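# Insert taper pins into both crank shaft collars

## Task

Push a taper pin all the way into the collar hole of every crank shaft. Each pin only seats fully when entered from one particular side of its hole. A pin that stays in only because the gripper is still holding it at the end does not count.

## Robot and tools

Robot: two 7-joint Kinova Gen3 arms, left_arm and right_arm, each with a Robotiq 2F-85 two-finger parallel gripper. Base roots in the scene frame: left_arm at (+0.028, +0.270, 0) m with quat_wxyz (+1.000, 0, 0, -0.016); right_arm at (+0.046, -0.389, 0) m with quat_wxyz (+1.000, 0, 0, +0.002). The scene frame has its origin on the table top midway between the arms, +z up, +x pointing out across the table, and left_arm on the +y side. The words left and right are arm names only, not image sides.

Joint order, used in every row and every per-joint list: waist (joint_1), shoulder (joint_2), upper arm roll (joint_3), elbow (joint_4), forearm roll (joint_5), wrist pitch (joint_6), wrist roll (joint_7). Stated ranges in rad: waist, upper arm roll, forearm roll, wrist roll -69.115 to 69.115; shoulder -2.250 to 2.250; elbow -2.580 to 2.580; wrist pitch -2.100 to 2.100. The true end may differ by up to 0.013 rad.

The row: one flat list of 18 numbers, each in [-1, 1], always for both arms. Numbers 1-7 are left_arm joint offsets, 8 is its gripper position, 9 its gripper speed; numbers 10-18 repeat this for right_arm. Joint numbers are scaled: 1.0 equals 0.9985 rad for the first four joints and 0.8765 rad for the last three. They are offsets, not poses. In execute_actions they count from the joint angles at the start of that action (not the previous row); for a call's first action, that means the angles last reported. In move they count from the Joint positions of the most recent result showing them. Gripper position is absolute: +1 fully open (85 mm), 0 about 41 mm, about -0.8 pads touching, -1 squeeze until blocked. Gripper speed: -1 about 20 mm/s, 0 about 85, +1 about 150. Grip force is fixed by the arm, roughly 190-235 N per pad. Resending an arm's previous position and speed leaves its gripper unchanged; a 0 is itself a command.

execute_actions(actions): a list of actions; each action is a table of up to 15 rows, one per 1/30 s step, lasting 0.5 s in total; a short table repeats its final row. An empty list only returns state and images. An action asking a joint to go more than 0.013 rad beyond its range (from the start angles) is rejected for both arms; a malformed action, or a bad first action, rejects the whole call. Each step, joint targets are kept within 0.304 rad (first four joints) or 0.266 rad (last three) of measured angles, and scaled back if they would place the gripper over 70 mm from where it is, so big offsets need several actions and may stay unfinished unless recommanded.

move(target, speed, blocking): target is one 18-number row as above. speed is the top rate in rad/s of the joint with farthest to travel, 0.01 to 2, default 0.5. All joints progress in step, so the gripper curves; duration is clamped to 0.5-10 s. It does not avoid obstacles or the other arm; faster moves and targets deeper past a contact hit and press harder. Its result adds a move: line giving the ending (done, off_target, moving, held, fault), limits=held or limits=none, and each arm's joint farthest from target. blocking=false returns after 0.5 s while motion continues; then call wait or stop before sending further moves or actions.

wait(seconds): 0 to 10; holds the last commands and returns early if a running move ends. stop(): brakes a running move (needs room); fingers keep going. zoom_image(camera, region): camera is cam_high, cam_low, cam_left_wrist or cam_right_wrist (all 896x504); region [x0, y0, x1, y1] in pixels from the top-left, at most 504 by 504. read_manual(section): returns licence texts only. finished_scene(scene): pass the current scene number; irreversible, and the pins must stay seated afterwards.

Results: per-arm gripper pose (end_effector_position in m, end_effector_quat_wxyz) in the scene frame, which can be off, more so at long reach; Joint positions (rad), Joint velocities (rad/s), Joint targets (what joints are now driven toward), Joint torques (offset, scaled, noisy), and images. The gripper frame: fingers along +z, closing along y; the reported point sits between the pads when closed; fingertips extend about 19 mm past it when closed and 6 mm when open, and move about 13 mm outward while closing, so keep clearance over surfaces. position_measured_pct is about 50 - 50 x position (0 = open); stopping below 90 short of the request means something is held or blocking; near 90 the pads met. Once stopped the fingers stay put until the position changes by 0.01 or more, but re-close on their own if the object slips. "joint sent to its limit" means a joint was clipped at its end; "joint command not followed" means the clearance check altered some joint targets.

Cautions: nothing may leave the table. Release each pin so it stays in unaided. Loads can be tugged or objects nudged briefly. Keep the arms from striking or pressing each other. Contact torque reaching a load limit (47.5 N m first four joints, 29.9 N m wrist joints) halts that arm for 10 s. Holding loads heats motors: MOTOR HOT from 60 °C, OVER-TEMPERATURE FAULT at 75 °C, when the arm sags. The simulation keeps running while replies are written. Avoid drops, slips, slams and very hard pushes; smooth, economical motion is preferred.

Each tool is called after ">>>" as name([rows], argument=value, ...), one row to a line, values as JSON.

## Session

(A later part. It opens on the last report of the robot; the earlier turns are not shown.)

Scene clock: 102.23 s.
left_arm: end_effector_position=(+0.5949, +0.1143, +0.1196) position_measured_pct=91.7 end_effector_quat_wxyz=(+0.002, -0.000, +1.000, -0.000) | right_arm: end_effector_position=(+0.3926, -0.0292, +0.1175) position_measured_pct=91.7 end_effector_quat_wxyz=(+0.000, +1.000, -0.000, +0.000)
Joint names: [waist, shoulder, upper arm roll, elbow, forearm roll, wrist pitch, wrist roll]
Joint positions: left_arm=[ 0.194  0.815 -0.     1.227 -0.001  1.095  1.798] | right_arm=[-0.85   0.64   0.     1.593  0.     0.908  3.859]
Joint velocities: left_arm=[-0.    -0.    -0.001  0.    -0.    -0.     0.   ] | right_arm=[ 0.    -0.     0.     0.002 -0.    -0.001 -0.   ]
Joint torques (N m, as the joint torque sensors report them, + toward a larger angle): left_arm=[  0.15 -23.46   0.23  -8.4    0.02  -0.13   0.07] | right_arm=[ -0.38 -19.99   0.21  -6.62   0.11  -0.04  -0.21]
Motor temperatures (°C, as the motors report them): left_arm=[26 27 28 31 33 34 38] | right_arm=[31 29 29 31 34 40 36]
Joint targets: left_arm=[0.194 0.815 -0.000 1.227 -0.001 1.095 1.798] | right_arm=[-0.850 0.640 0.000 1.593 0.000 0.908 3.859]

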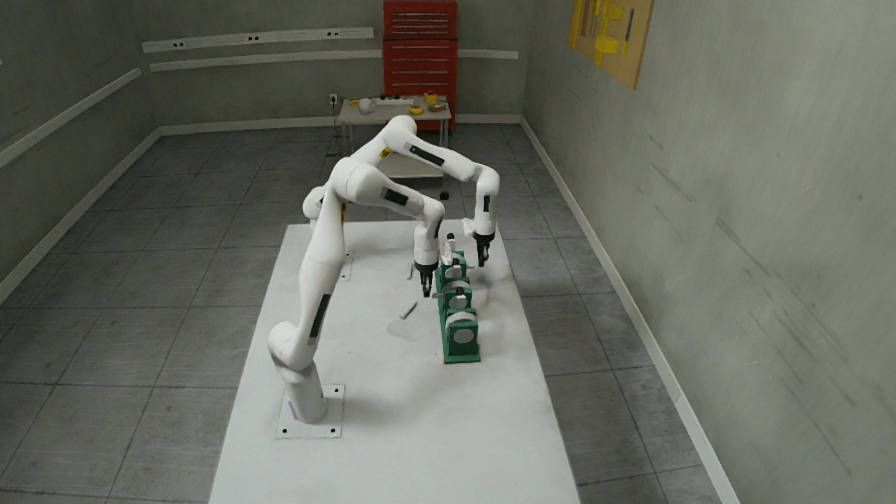

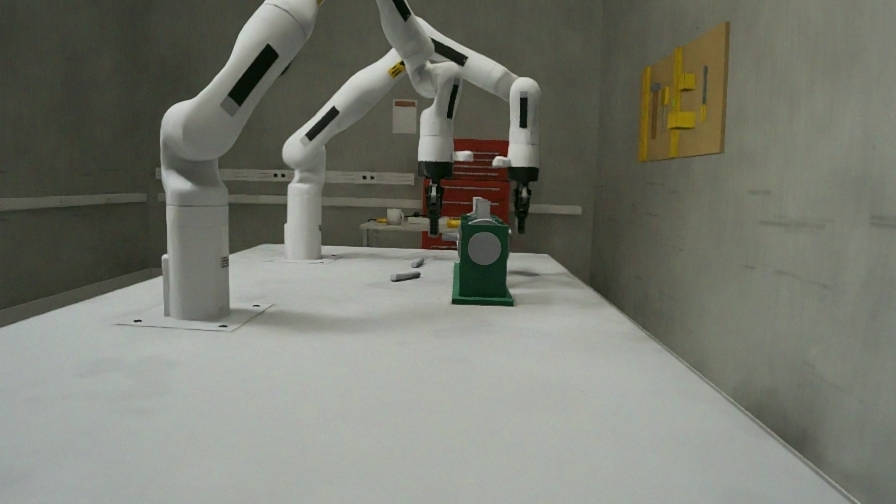

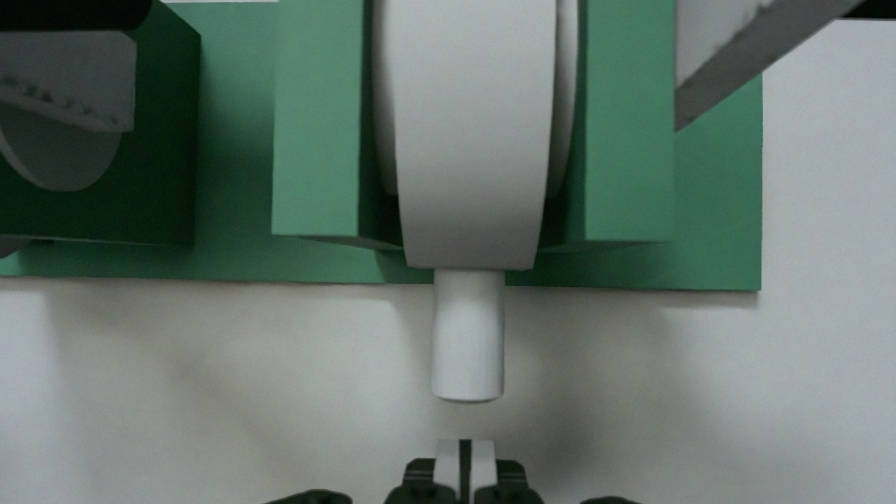

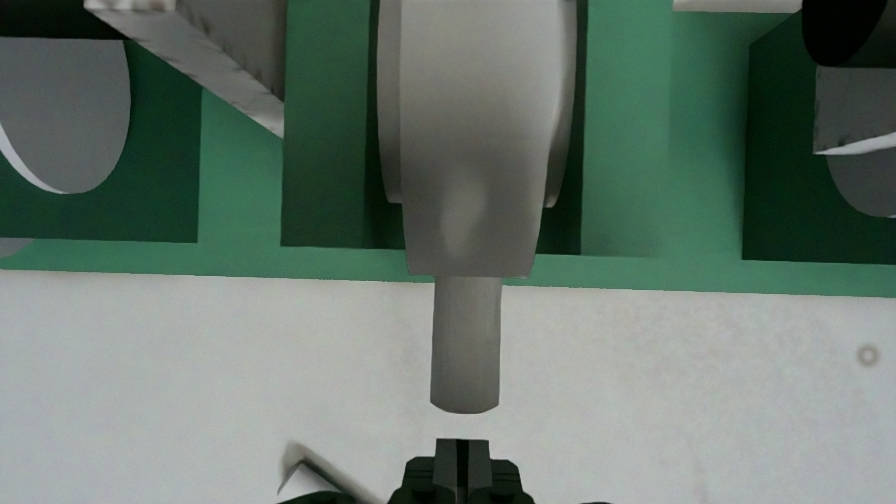

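>>> move(target=[0.0257,-0.1125,0,0.2498,0,-0.151,0.028,-1,1,0.0808,0.0847,0,-0.1584,0,0.0847,0.0914,-1,1], speed=0.12)

Scene clock: 105.07 s.
left_arm: end_effector_position=(+0.5531, +0.1146, +0.1249) position_measured_pct=91.7 end_effector_quat_wxyz=(+0.024, -0.003, +1.000, -0.003) | right_arm: end_effector_position=(+0.4330, -0.0274, +0.1102) position_measured_pct=91.7 end_effector_quat_wxyz=(+0.005, +1.000, +0.005, -0.015)
Joint names: [waist, shoulder, upper arm roll, elbow, forearm roll, wrist pitch, wrist roll]
Joint positions: left_arm=[ 0.215  0.695 -0.004  1.456 -0.003  0.943  1.823] | right_arm=[-0.779  0.726 -0.01   1.447 -0.01   0.997  3.939]
Joint velocities: left_arm=[-0.001 -0.004 -0.001  0.002 -0.     0.002  0.   ] | right_arm=[ 0.     0.002  0.    -0.001 -0.    -0.     0.   ]
Joint torques (N m, as the joint torque sensors report them, + toward a larger angle): left_arm=[  2.91 -14.85   2.8    8.01   1.06   9.88  -0.45] | right_arm=[  8.49 -22.69   8.92 -16.15   4.78  -6.48   0.21]
Motor temperatures (°C, as the motors report them): left_arm=[26 27 28 31 33 34 38] | right_arm=[31 29 29 31 34 40 36]
Joint targets: left_arm=[0.220 0.702 -0.000 1.477 -0.001 0.963 1.823] | right_arm=[-0.769 0.725 0.000 1.435 0.000 0.982 3.939]
move: off_target (left_arm, right_arm); limits=none; left_arm: farthest joint: the elbow, 0.020 radians from its target (0.249 radians at the start); right_arm: farthest joint: the wrist pitch, 0.015 radians from its target (0.074 radians at the start)

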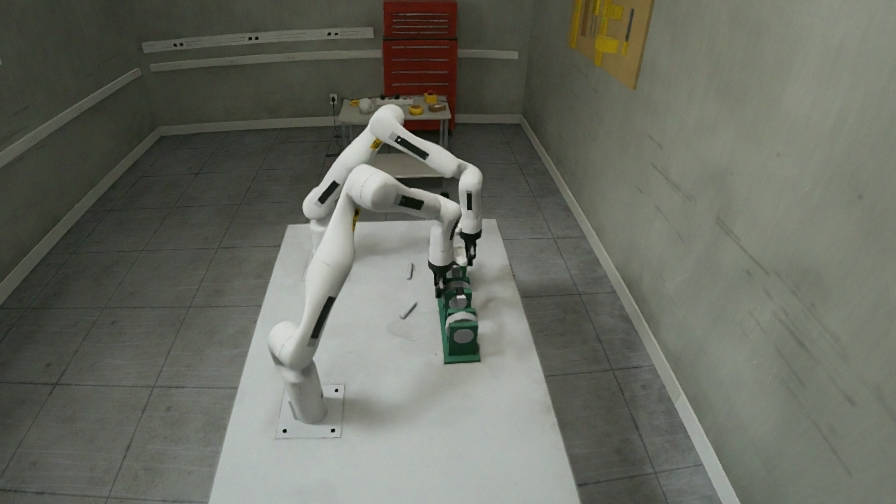

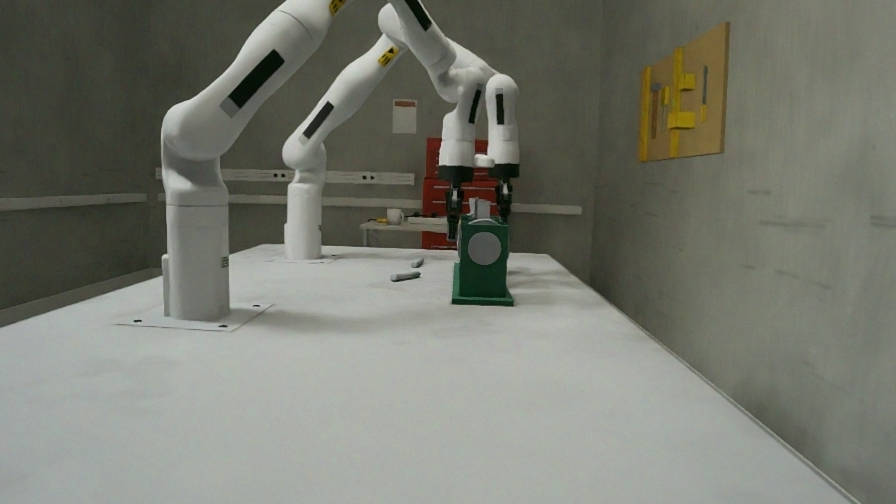

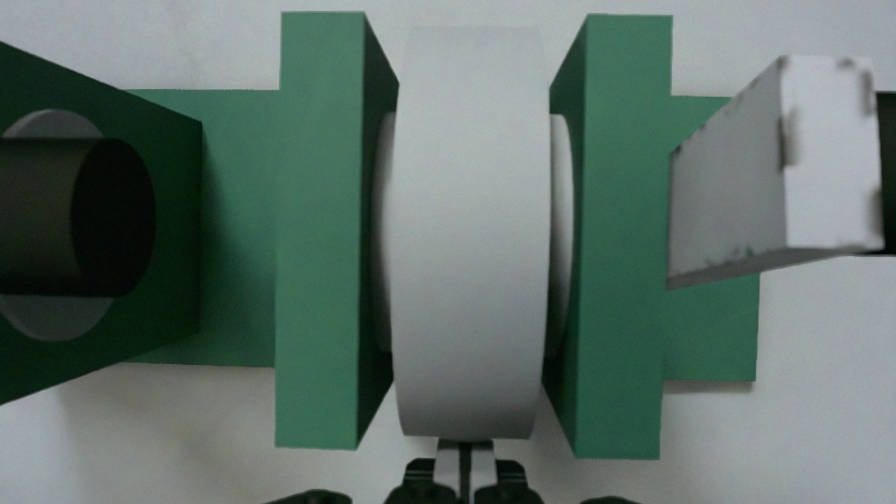

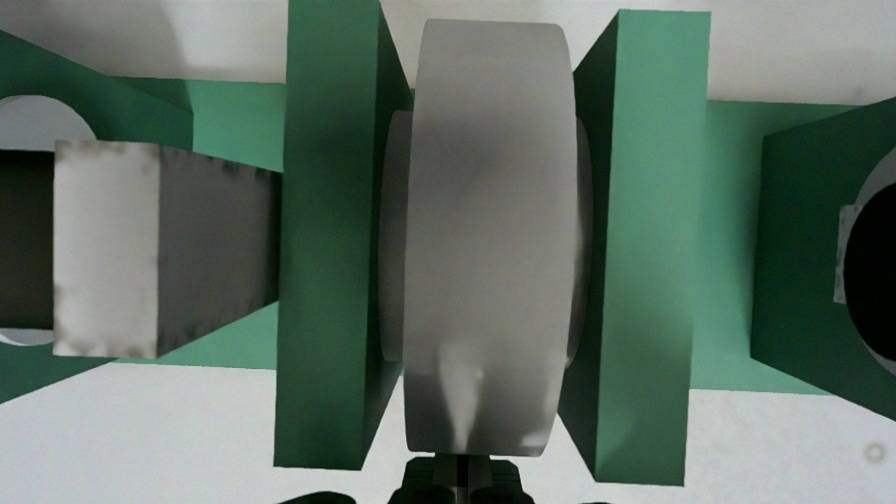

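>>> move(target=[-0.021,0.12,0.004,-0.229,0.003,0.178,-0.028,-1,1,-0.071,-0.086,0.01,0.146,0.011,-0.1015,-0.091,-1,1], speed=0.4)

>>> zoom_image(camera="cam_left_wrist", region=[350,180,600,380])

>>> zoom_image(camera="cam_right_wrist", region=[350,180,600,380])

Scene clock: 106.50 s.
left_arm: end_effector_position=(+0.5938, +0.1142, +0.1198) position_measured_pct=91.7 end_effector_quat_wxyz=(+0.001, -0.000, +1.000, +0.000) | right_arm: end_effector_position=(+0.3924, -0.0287, +0.1177) position_measured_pct=91.7 end_effector_quat_wxyz=(-0.000, +1.000, -0.000, -0.000)
Joint names: [waist, shoulder, upper arm roll, elbow, forearm roll, wrist pitch, wrist roll]
Joint positions: left_arm=[ 0.194  0.814  0.     1.227 -0.001  1.099  1.798] | right_arm=[-0.85   0.64  -0.     1.593 -0.     0.908  3.859]
Joint velocities: left_arm=[-0.001  0.003 -0.002 -0.001  0.     0.001 -0.   ] | right_arm=[-0.001 -0.     0.    -0.001  0.     0.001 -0.   ]
Joint torques (N m, as the joint torque sensors report them, + toward a larger angle): left_arm=[ -0.28 -23.07   0.11  -8.34  -0.12  -0.22  -0.23] | right_arm=[ -0.4  -19.49   0.44  -6.77   0.37   0.03   0.02]
Motor temperatures (°C, as the motors report them): left_arm=[26 27 28 31 33 34 38] | right_arm=[31 29 29 31 34 40 36]
Joint targets: left_arm=[0.194 0.814 0.000 1.227 -0.001 1.099 1.798] | right_arm=[-0.850 0.640 -0.000 1.593 -0.000 0.908 3.859]
move: done; limits=none; left_arm: farthest joint: the shoulder, 0.001 radians from its target (0.121 radians at the start); right_arm: farthest joint: the waist, 0.000 radians from its target (0.071 radians at the start)

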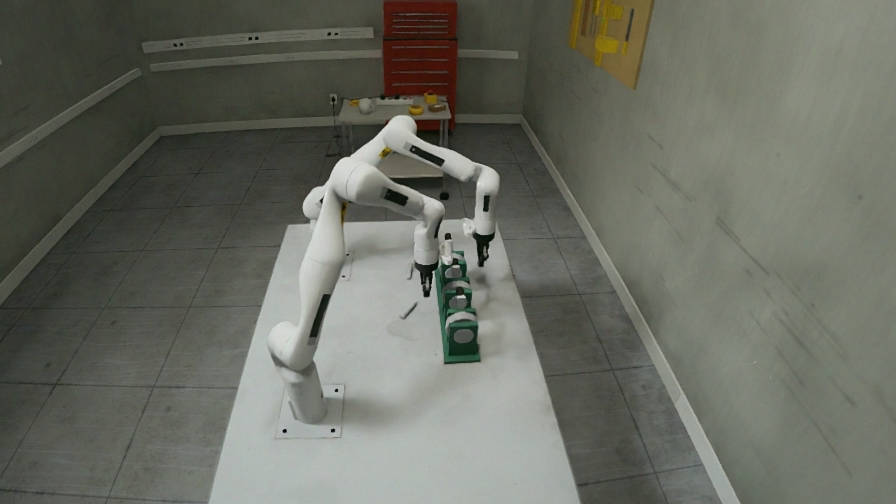

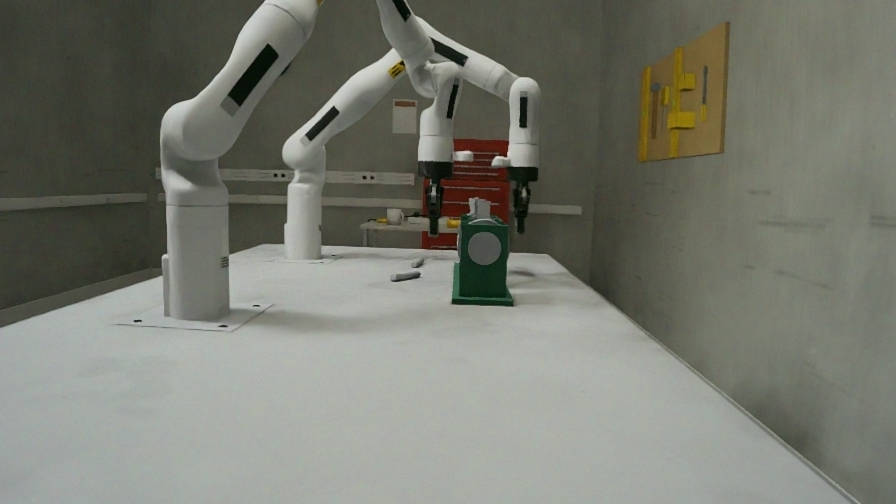

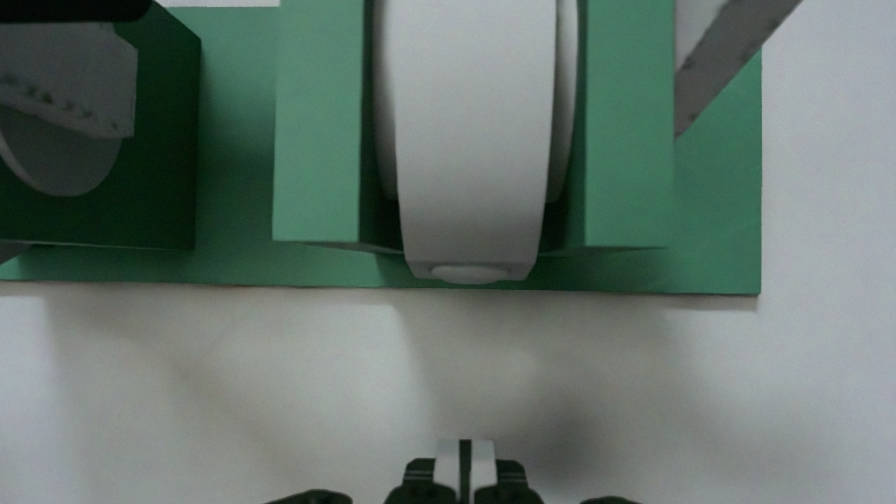

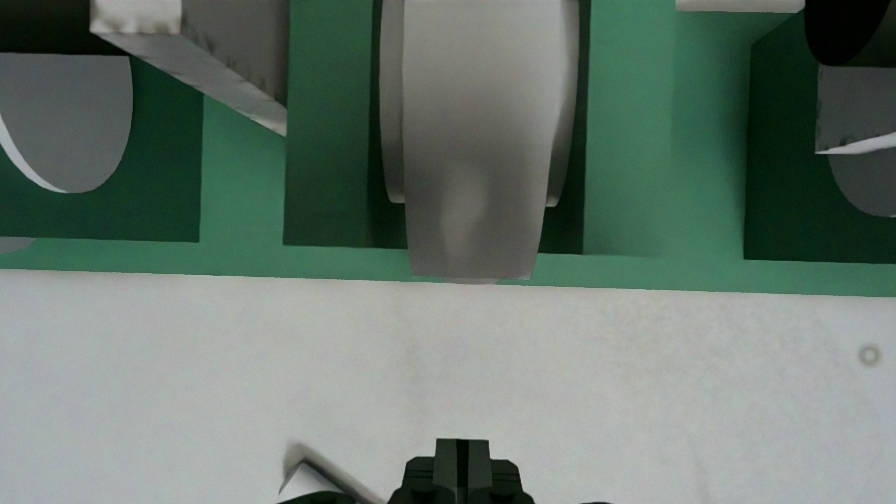

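Region (350, 180, 600, 380) of cam_left_wrist's 896x504 image, scaled by 2.016; it fills the top 403 rows of this view, and the rest is white.

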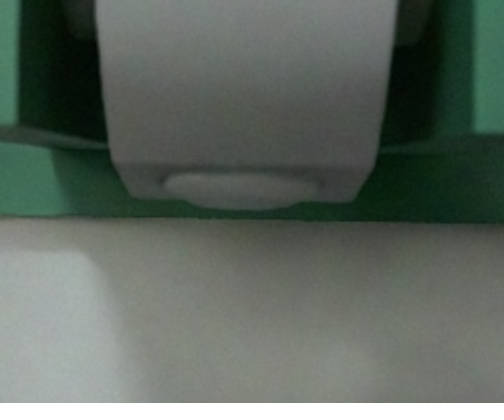

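Region (350, 180, 600, 380) of cam_right_wrist's 896x504 image, scaled by 2.016; it fills the top 403 rows of this view, and the rest is white.

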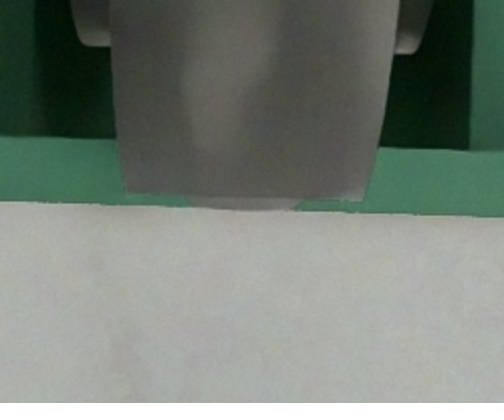

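>>> move(target=[0,0,0,0,0,0,0,-1,1,0.2404,-0.1608,0,0.3254,0,-0.1868,0.273,-1,1], speed=0.7)

>>> move(target=[0.0257,-0.0977,0,0.260,0,-0.183,0.028,-1,1,0.0757,0.091,0,-0.171,0,0.091,0.087,-1,1], speed=0.15)

Scene clock: 108.10 s.
left_arm: end_effector_position=(+0.5938, +0.1142, +0.1198) position_measured_pct=91.7 end_effector_quat_wxyz=(+0.001, -0.000, +1.000, +0.000) | right_arm: end_effector_position=(+0.3925, -0.1746, +0.1155) position_measured_pct=91.7 end_effector_quat_wxyz=(-0.000, +1.000, -0.000, -0.000)
Joint names: [waist, shoulder, upper arm roll, elbow, forearm roll, wrist pitch, wrist roll]
Joint positions: left_arm=[ 0.194  0.814  0.     1.227 -0.001  1.099  1.798] | right_arm=[-0.61   0.48  -0.     1.918 -0.     0.744  4.098]
Joint velocities: left_arm=[-0.     0.    -0.001  0.    -0.    -0.001  0.   ] | right_arm=[ 0.003 -0.004  0.     0.001  0.    -0.     0.   ]
Joint torques (N m, as the joint torque sensors report them, + toward a larger angle): left_arm=[ -0.33 -23.35   0.2   -8.51  -0.1   -0.11  -0.09] | right_arm=[  0.06 -15.95   0.08  -5.67   0.13   0.07  -0.1 ]
Motor temperatures (°C, as the motors report them): left_arm=[26 27 28 31 33 34 38] | right_arm=[31 29 29 31 34 40 36]
Joint targets: left_arm=[0.194 0.814 0.000 1.227 -0.001 1.099 1.798] | right_arm=[-0.610 0.479 -0.000 1.918 -0.000 0.744 4.098]
move: done; limits=none; left_arm: farthest joint: the waist, 0.000 radians from its target (0.000 radians at the start); right_arm: farthest joint: the waist, 0.000 radians from its target (0.240 radians at the start)

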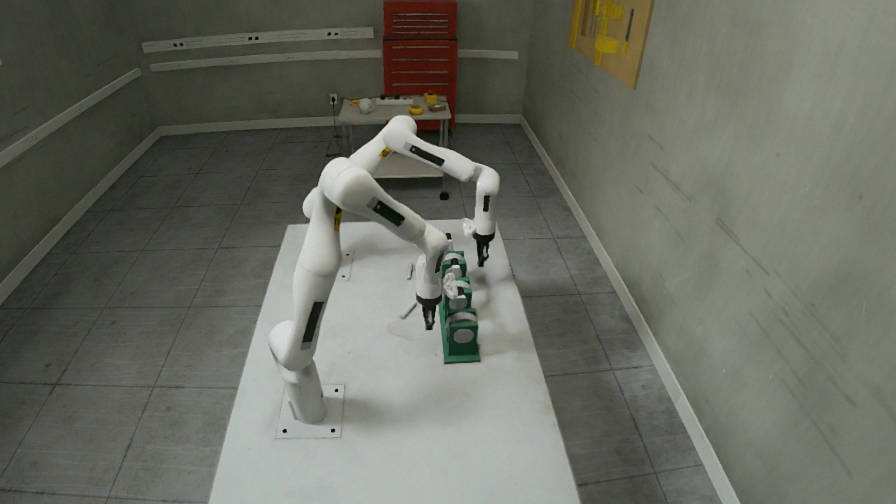

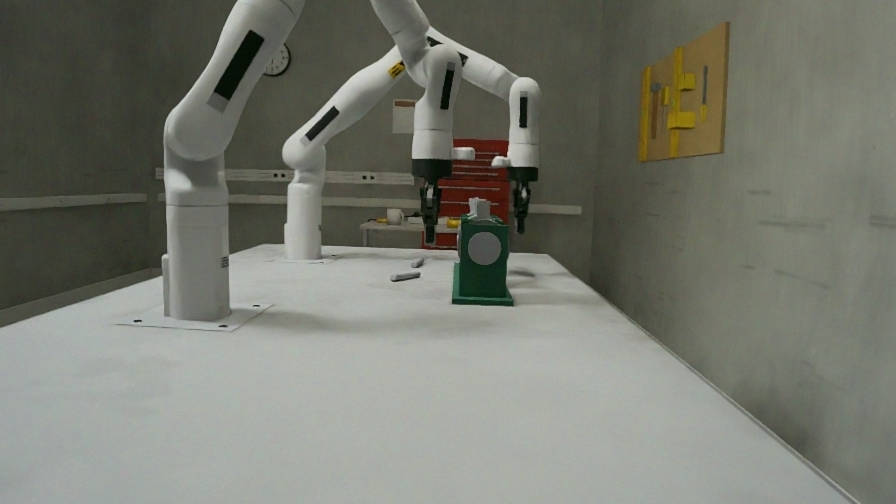

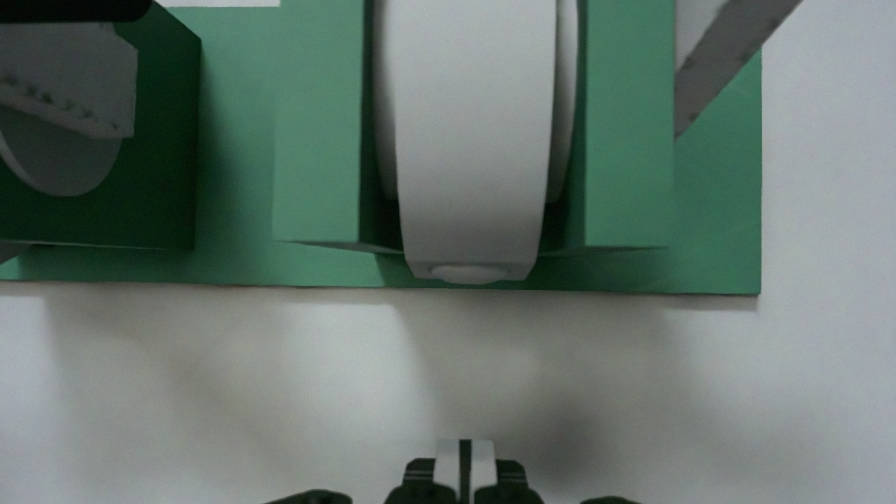

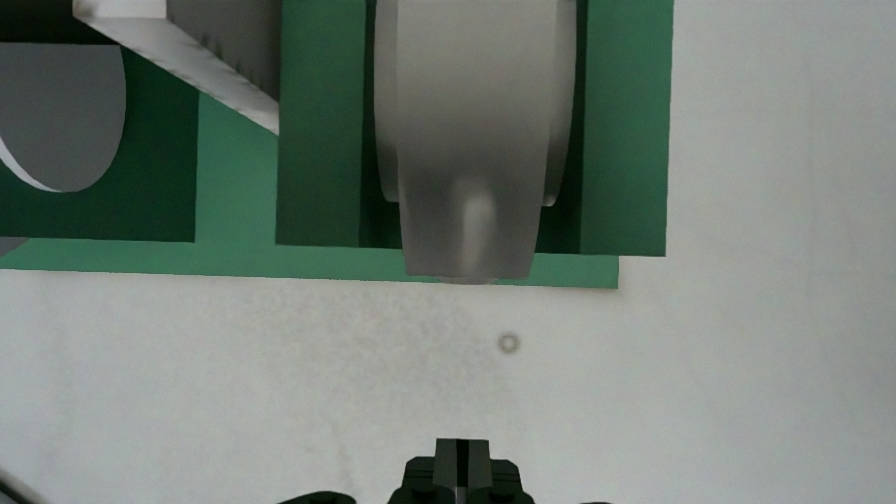

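Scene clock: 110.10 s.
left_arm: end_effector_position=(+0.5538, +0.1137, +0.1149) position_measured_pct=91.7 end_effector_quat_wxyz=(+0.025, -0.002, +1.000, -0.004) | right_arm: end_effector_position=(+0.4333, -0.1743, +0.1085) position_measured_pct=91.7 end_effector_quat_wxyz=(+0.005, +1.000, +0.005, -0.020)
Joint names: [waist, shoulder, upper arm roll, elbow, forearm roll, wrist pitch, wrist roll]
Joint positions: left_arm=[ 0.216  0.709 -0.003  1.465 -0.003  0.917  1.823] | right_arm=[-0.543  0.574 -0.01   1.764 -0.009  0.842  4.175]
Joint velocities: left_arm=[ 0.    -0.004  0.     0.002 -0.     0.001  0.   ] | right_arm=[ 0.     0.004  0.    -0.001 -0.    -0.     0.   ]
Joint torques (N m, as the joint torque sensors report them, + toward a larger angle): left_arm=[  3.03 -14.72   2.51   9.73   1.34  10.49  -0.16] | right_arm=[  6.74 -21.03   7.88 -19.19   3.86  -7.86   0.09]
Motor temperatures (°C, as the motors report them): left_arm=[26 27 28 31 33 34 38] | right_arm=[31 29 29 31 34 40 36]
Joint targets: left_arm=[0.220 0.717 0.000 1.487 -0.001 0.938 1.823] | right_arm=[-0.535 0.571 -0.000 1.747 -0.000 0.824 4.175]
move: off_target (left_arm, right_arm); limits=none; left_arm: farthest joint: the elbow, 0.021 radians from its target (0.259 radians at the start); right_arm: farthest joint: the wrist pitch, 0.018 radians from its target (0.079 radians at the start)

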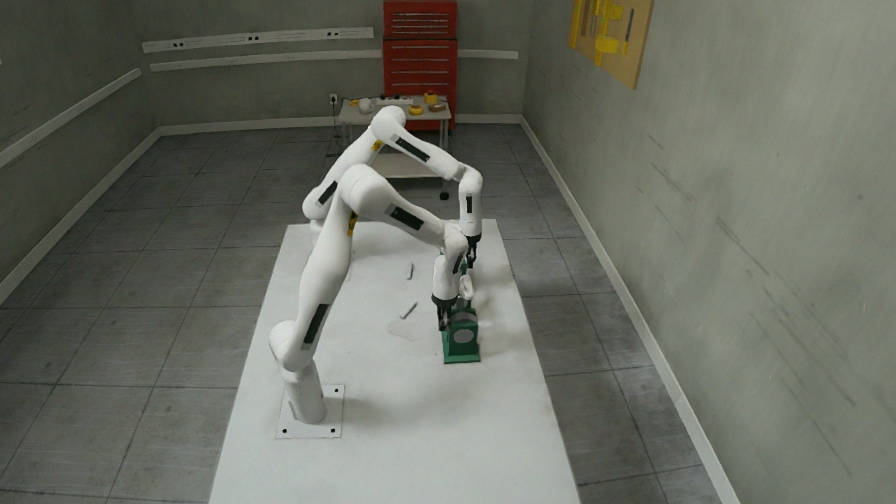

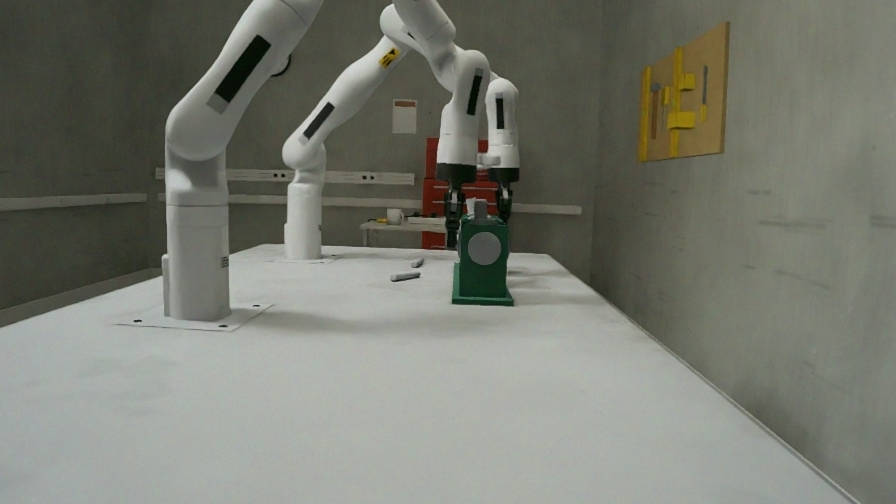

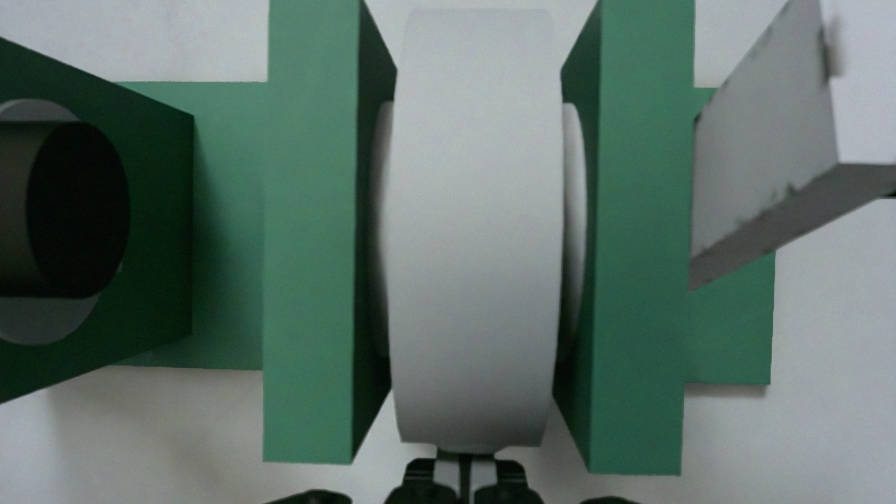

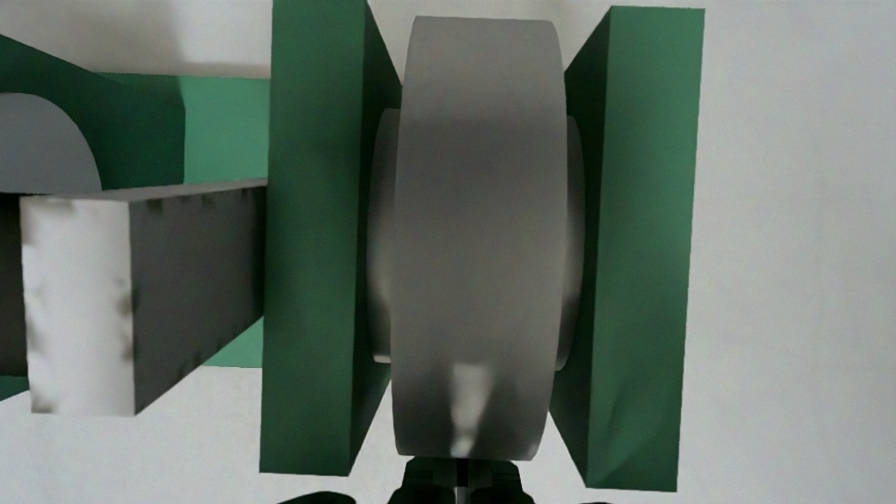

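>>> move(target=[-0.022,0.105,0,-0.238,0,0.207,0,-1,1,-0.067,-0.094,0.01,0.154,0.01,-0.112,0,-1,1], speed=0.4)

Scene clock: 111.33 s.
left_arm: end_effector_position=(+0.5943, +0.1168, +0.1201) position_measured_pct=91.7 end_effector_quat_wxyz=(+0.001, -0.013, +1.000, +0.002) | right_arm: end_effector_position=(+0.3927, -0.1749, +0.1150) position_measured_pct=91.7 end_effector_quat_wxyz=(+0.000, +0.999, +0.037, -0.000)
Joint names: [waist, shoulder, upper arm roll, elbow, forearm roll, wrist pitch, wrist roll]
Joint positions: left_arm=[ 0.194  0.813 -0.003  1.228 -0.003  1.099  1.823] | right_arm=[-0.61   0.481  0.     1.918 -0.     0.743  4.175]
Joint velocities: left_arm=[-0.001  0.002  0.    -0.001  0.     0.    -0.   ] | right_arm=[-0.001 -0.001 -0.     0.002 -0.    -0.001 -0.   ]
Joint torques (N m, as the joint torque sensors report them, + toward a larger angle): left_arm=[ -0.08 -23.13   0.36  -8.53  -0.13  -0.32   0.  ] | right_arm=[ -0.3  -16.33   0.38  -5.82   0.01   0.15  -0.14]
Motor temperatures (°C, as the motors report them): left_arm=[26 27 28 31 33 34 38] | right_arm=[31 29 29 31 34 40 36]
Joint targets: left_arm=[0.194 0.814 -0.003 1.228 -0.003 1.099 1.823] | right_arm=[-0.610 0.481 0.000 1.918 -0.000 0.743 4.175]
move: done; limits=none; left_arm: farthest joint: the waist, 0.000 radians from its target (0.022 radians at the start); right_arm: farthest joint: the shoulder, 0.001 radians from its target (0.095 radians at the start)

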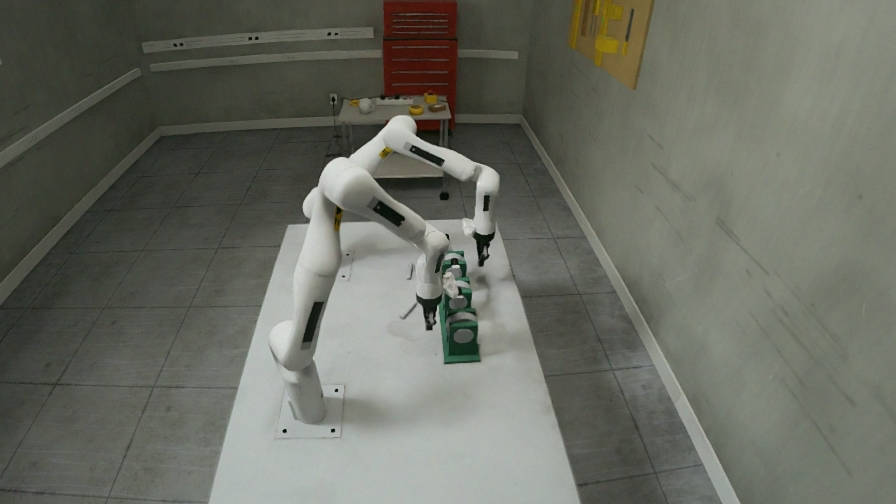

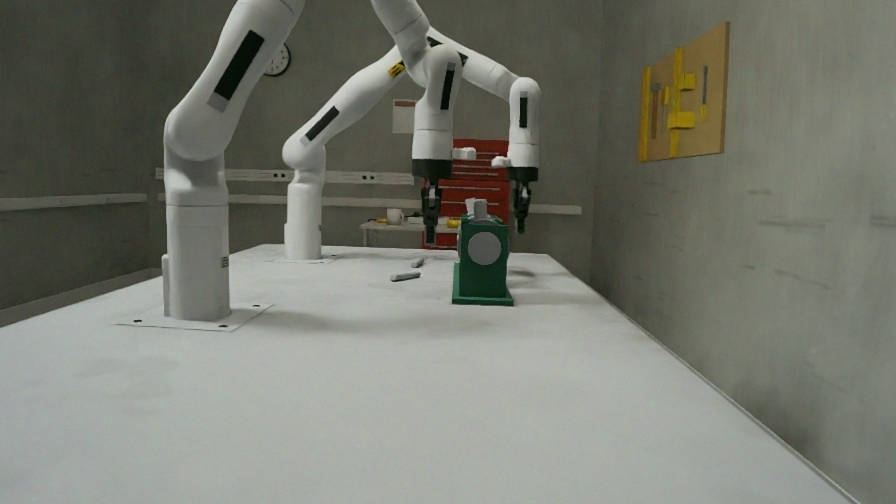

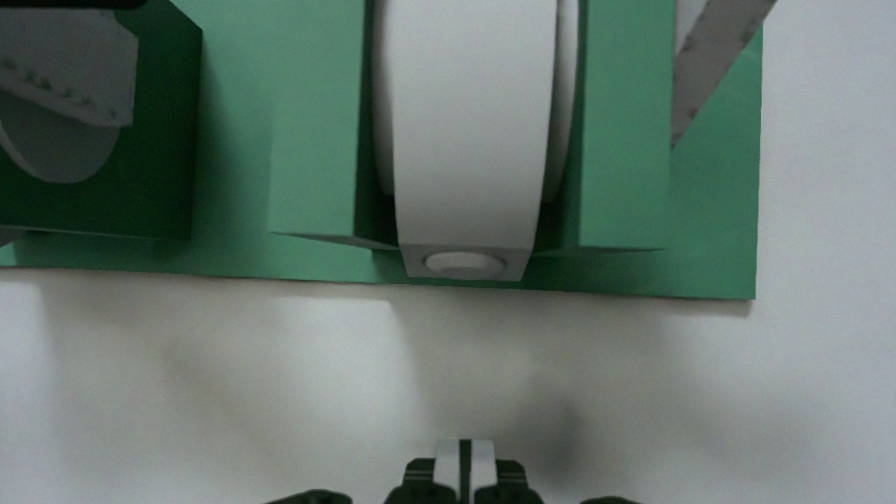

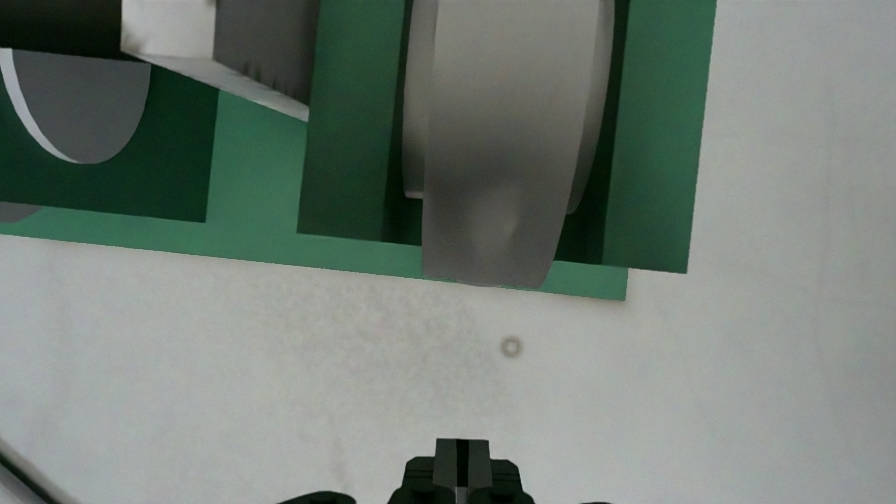

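>>> finished_scene(scene=1)

The scene is finished: the task was done.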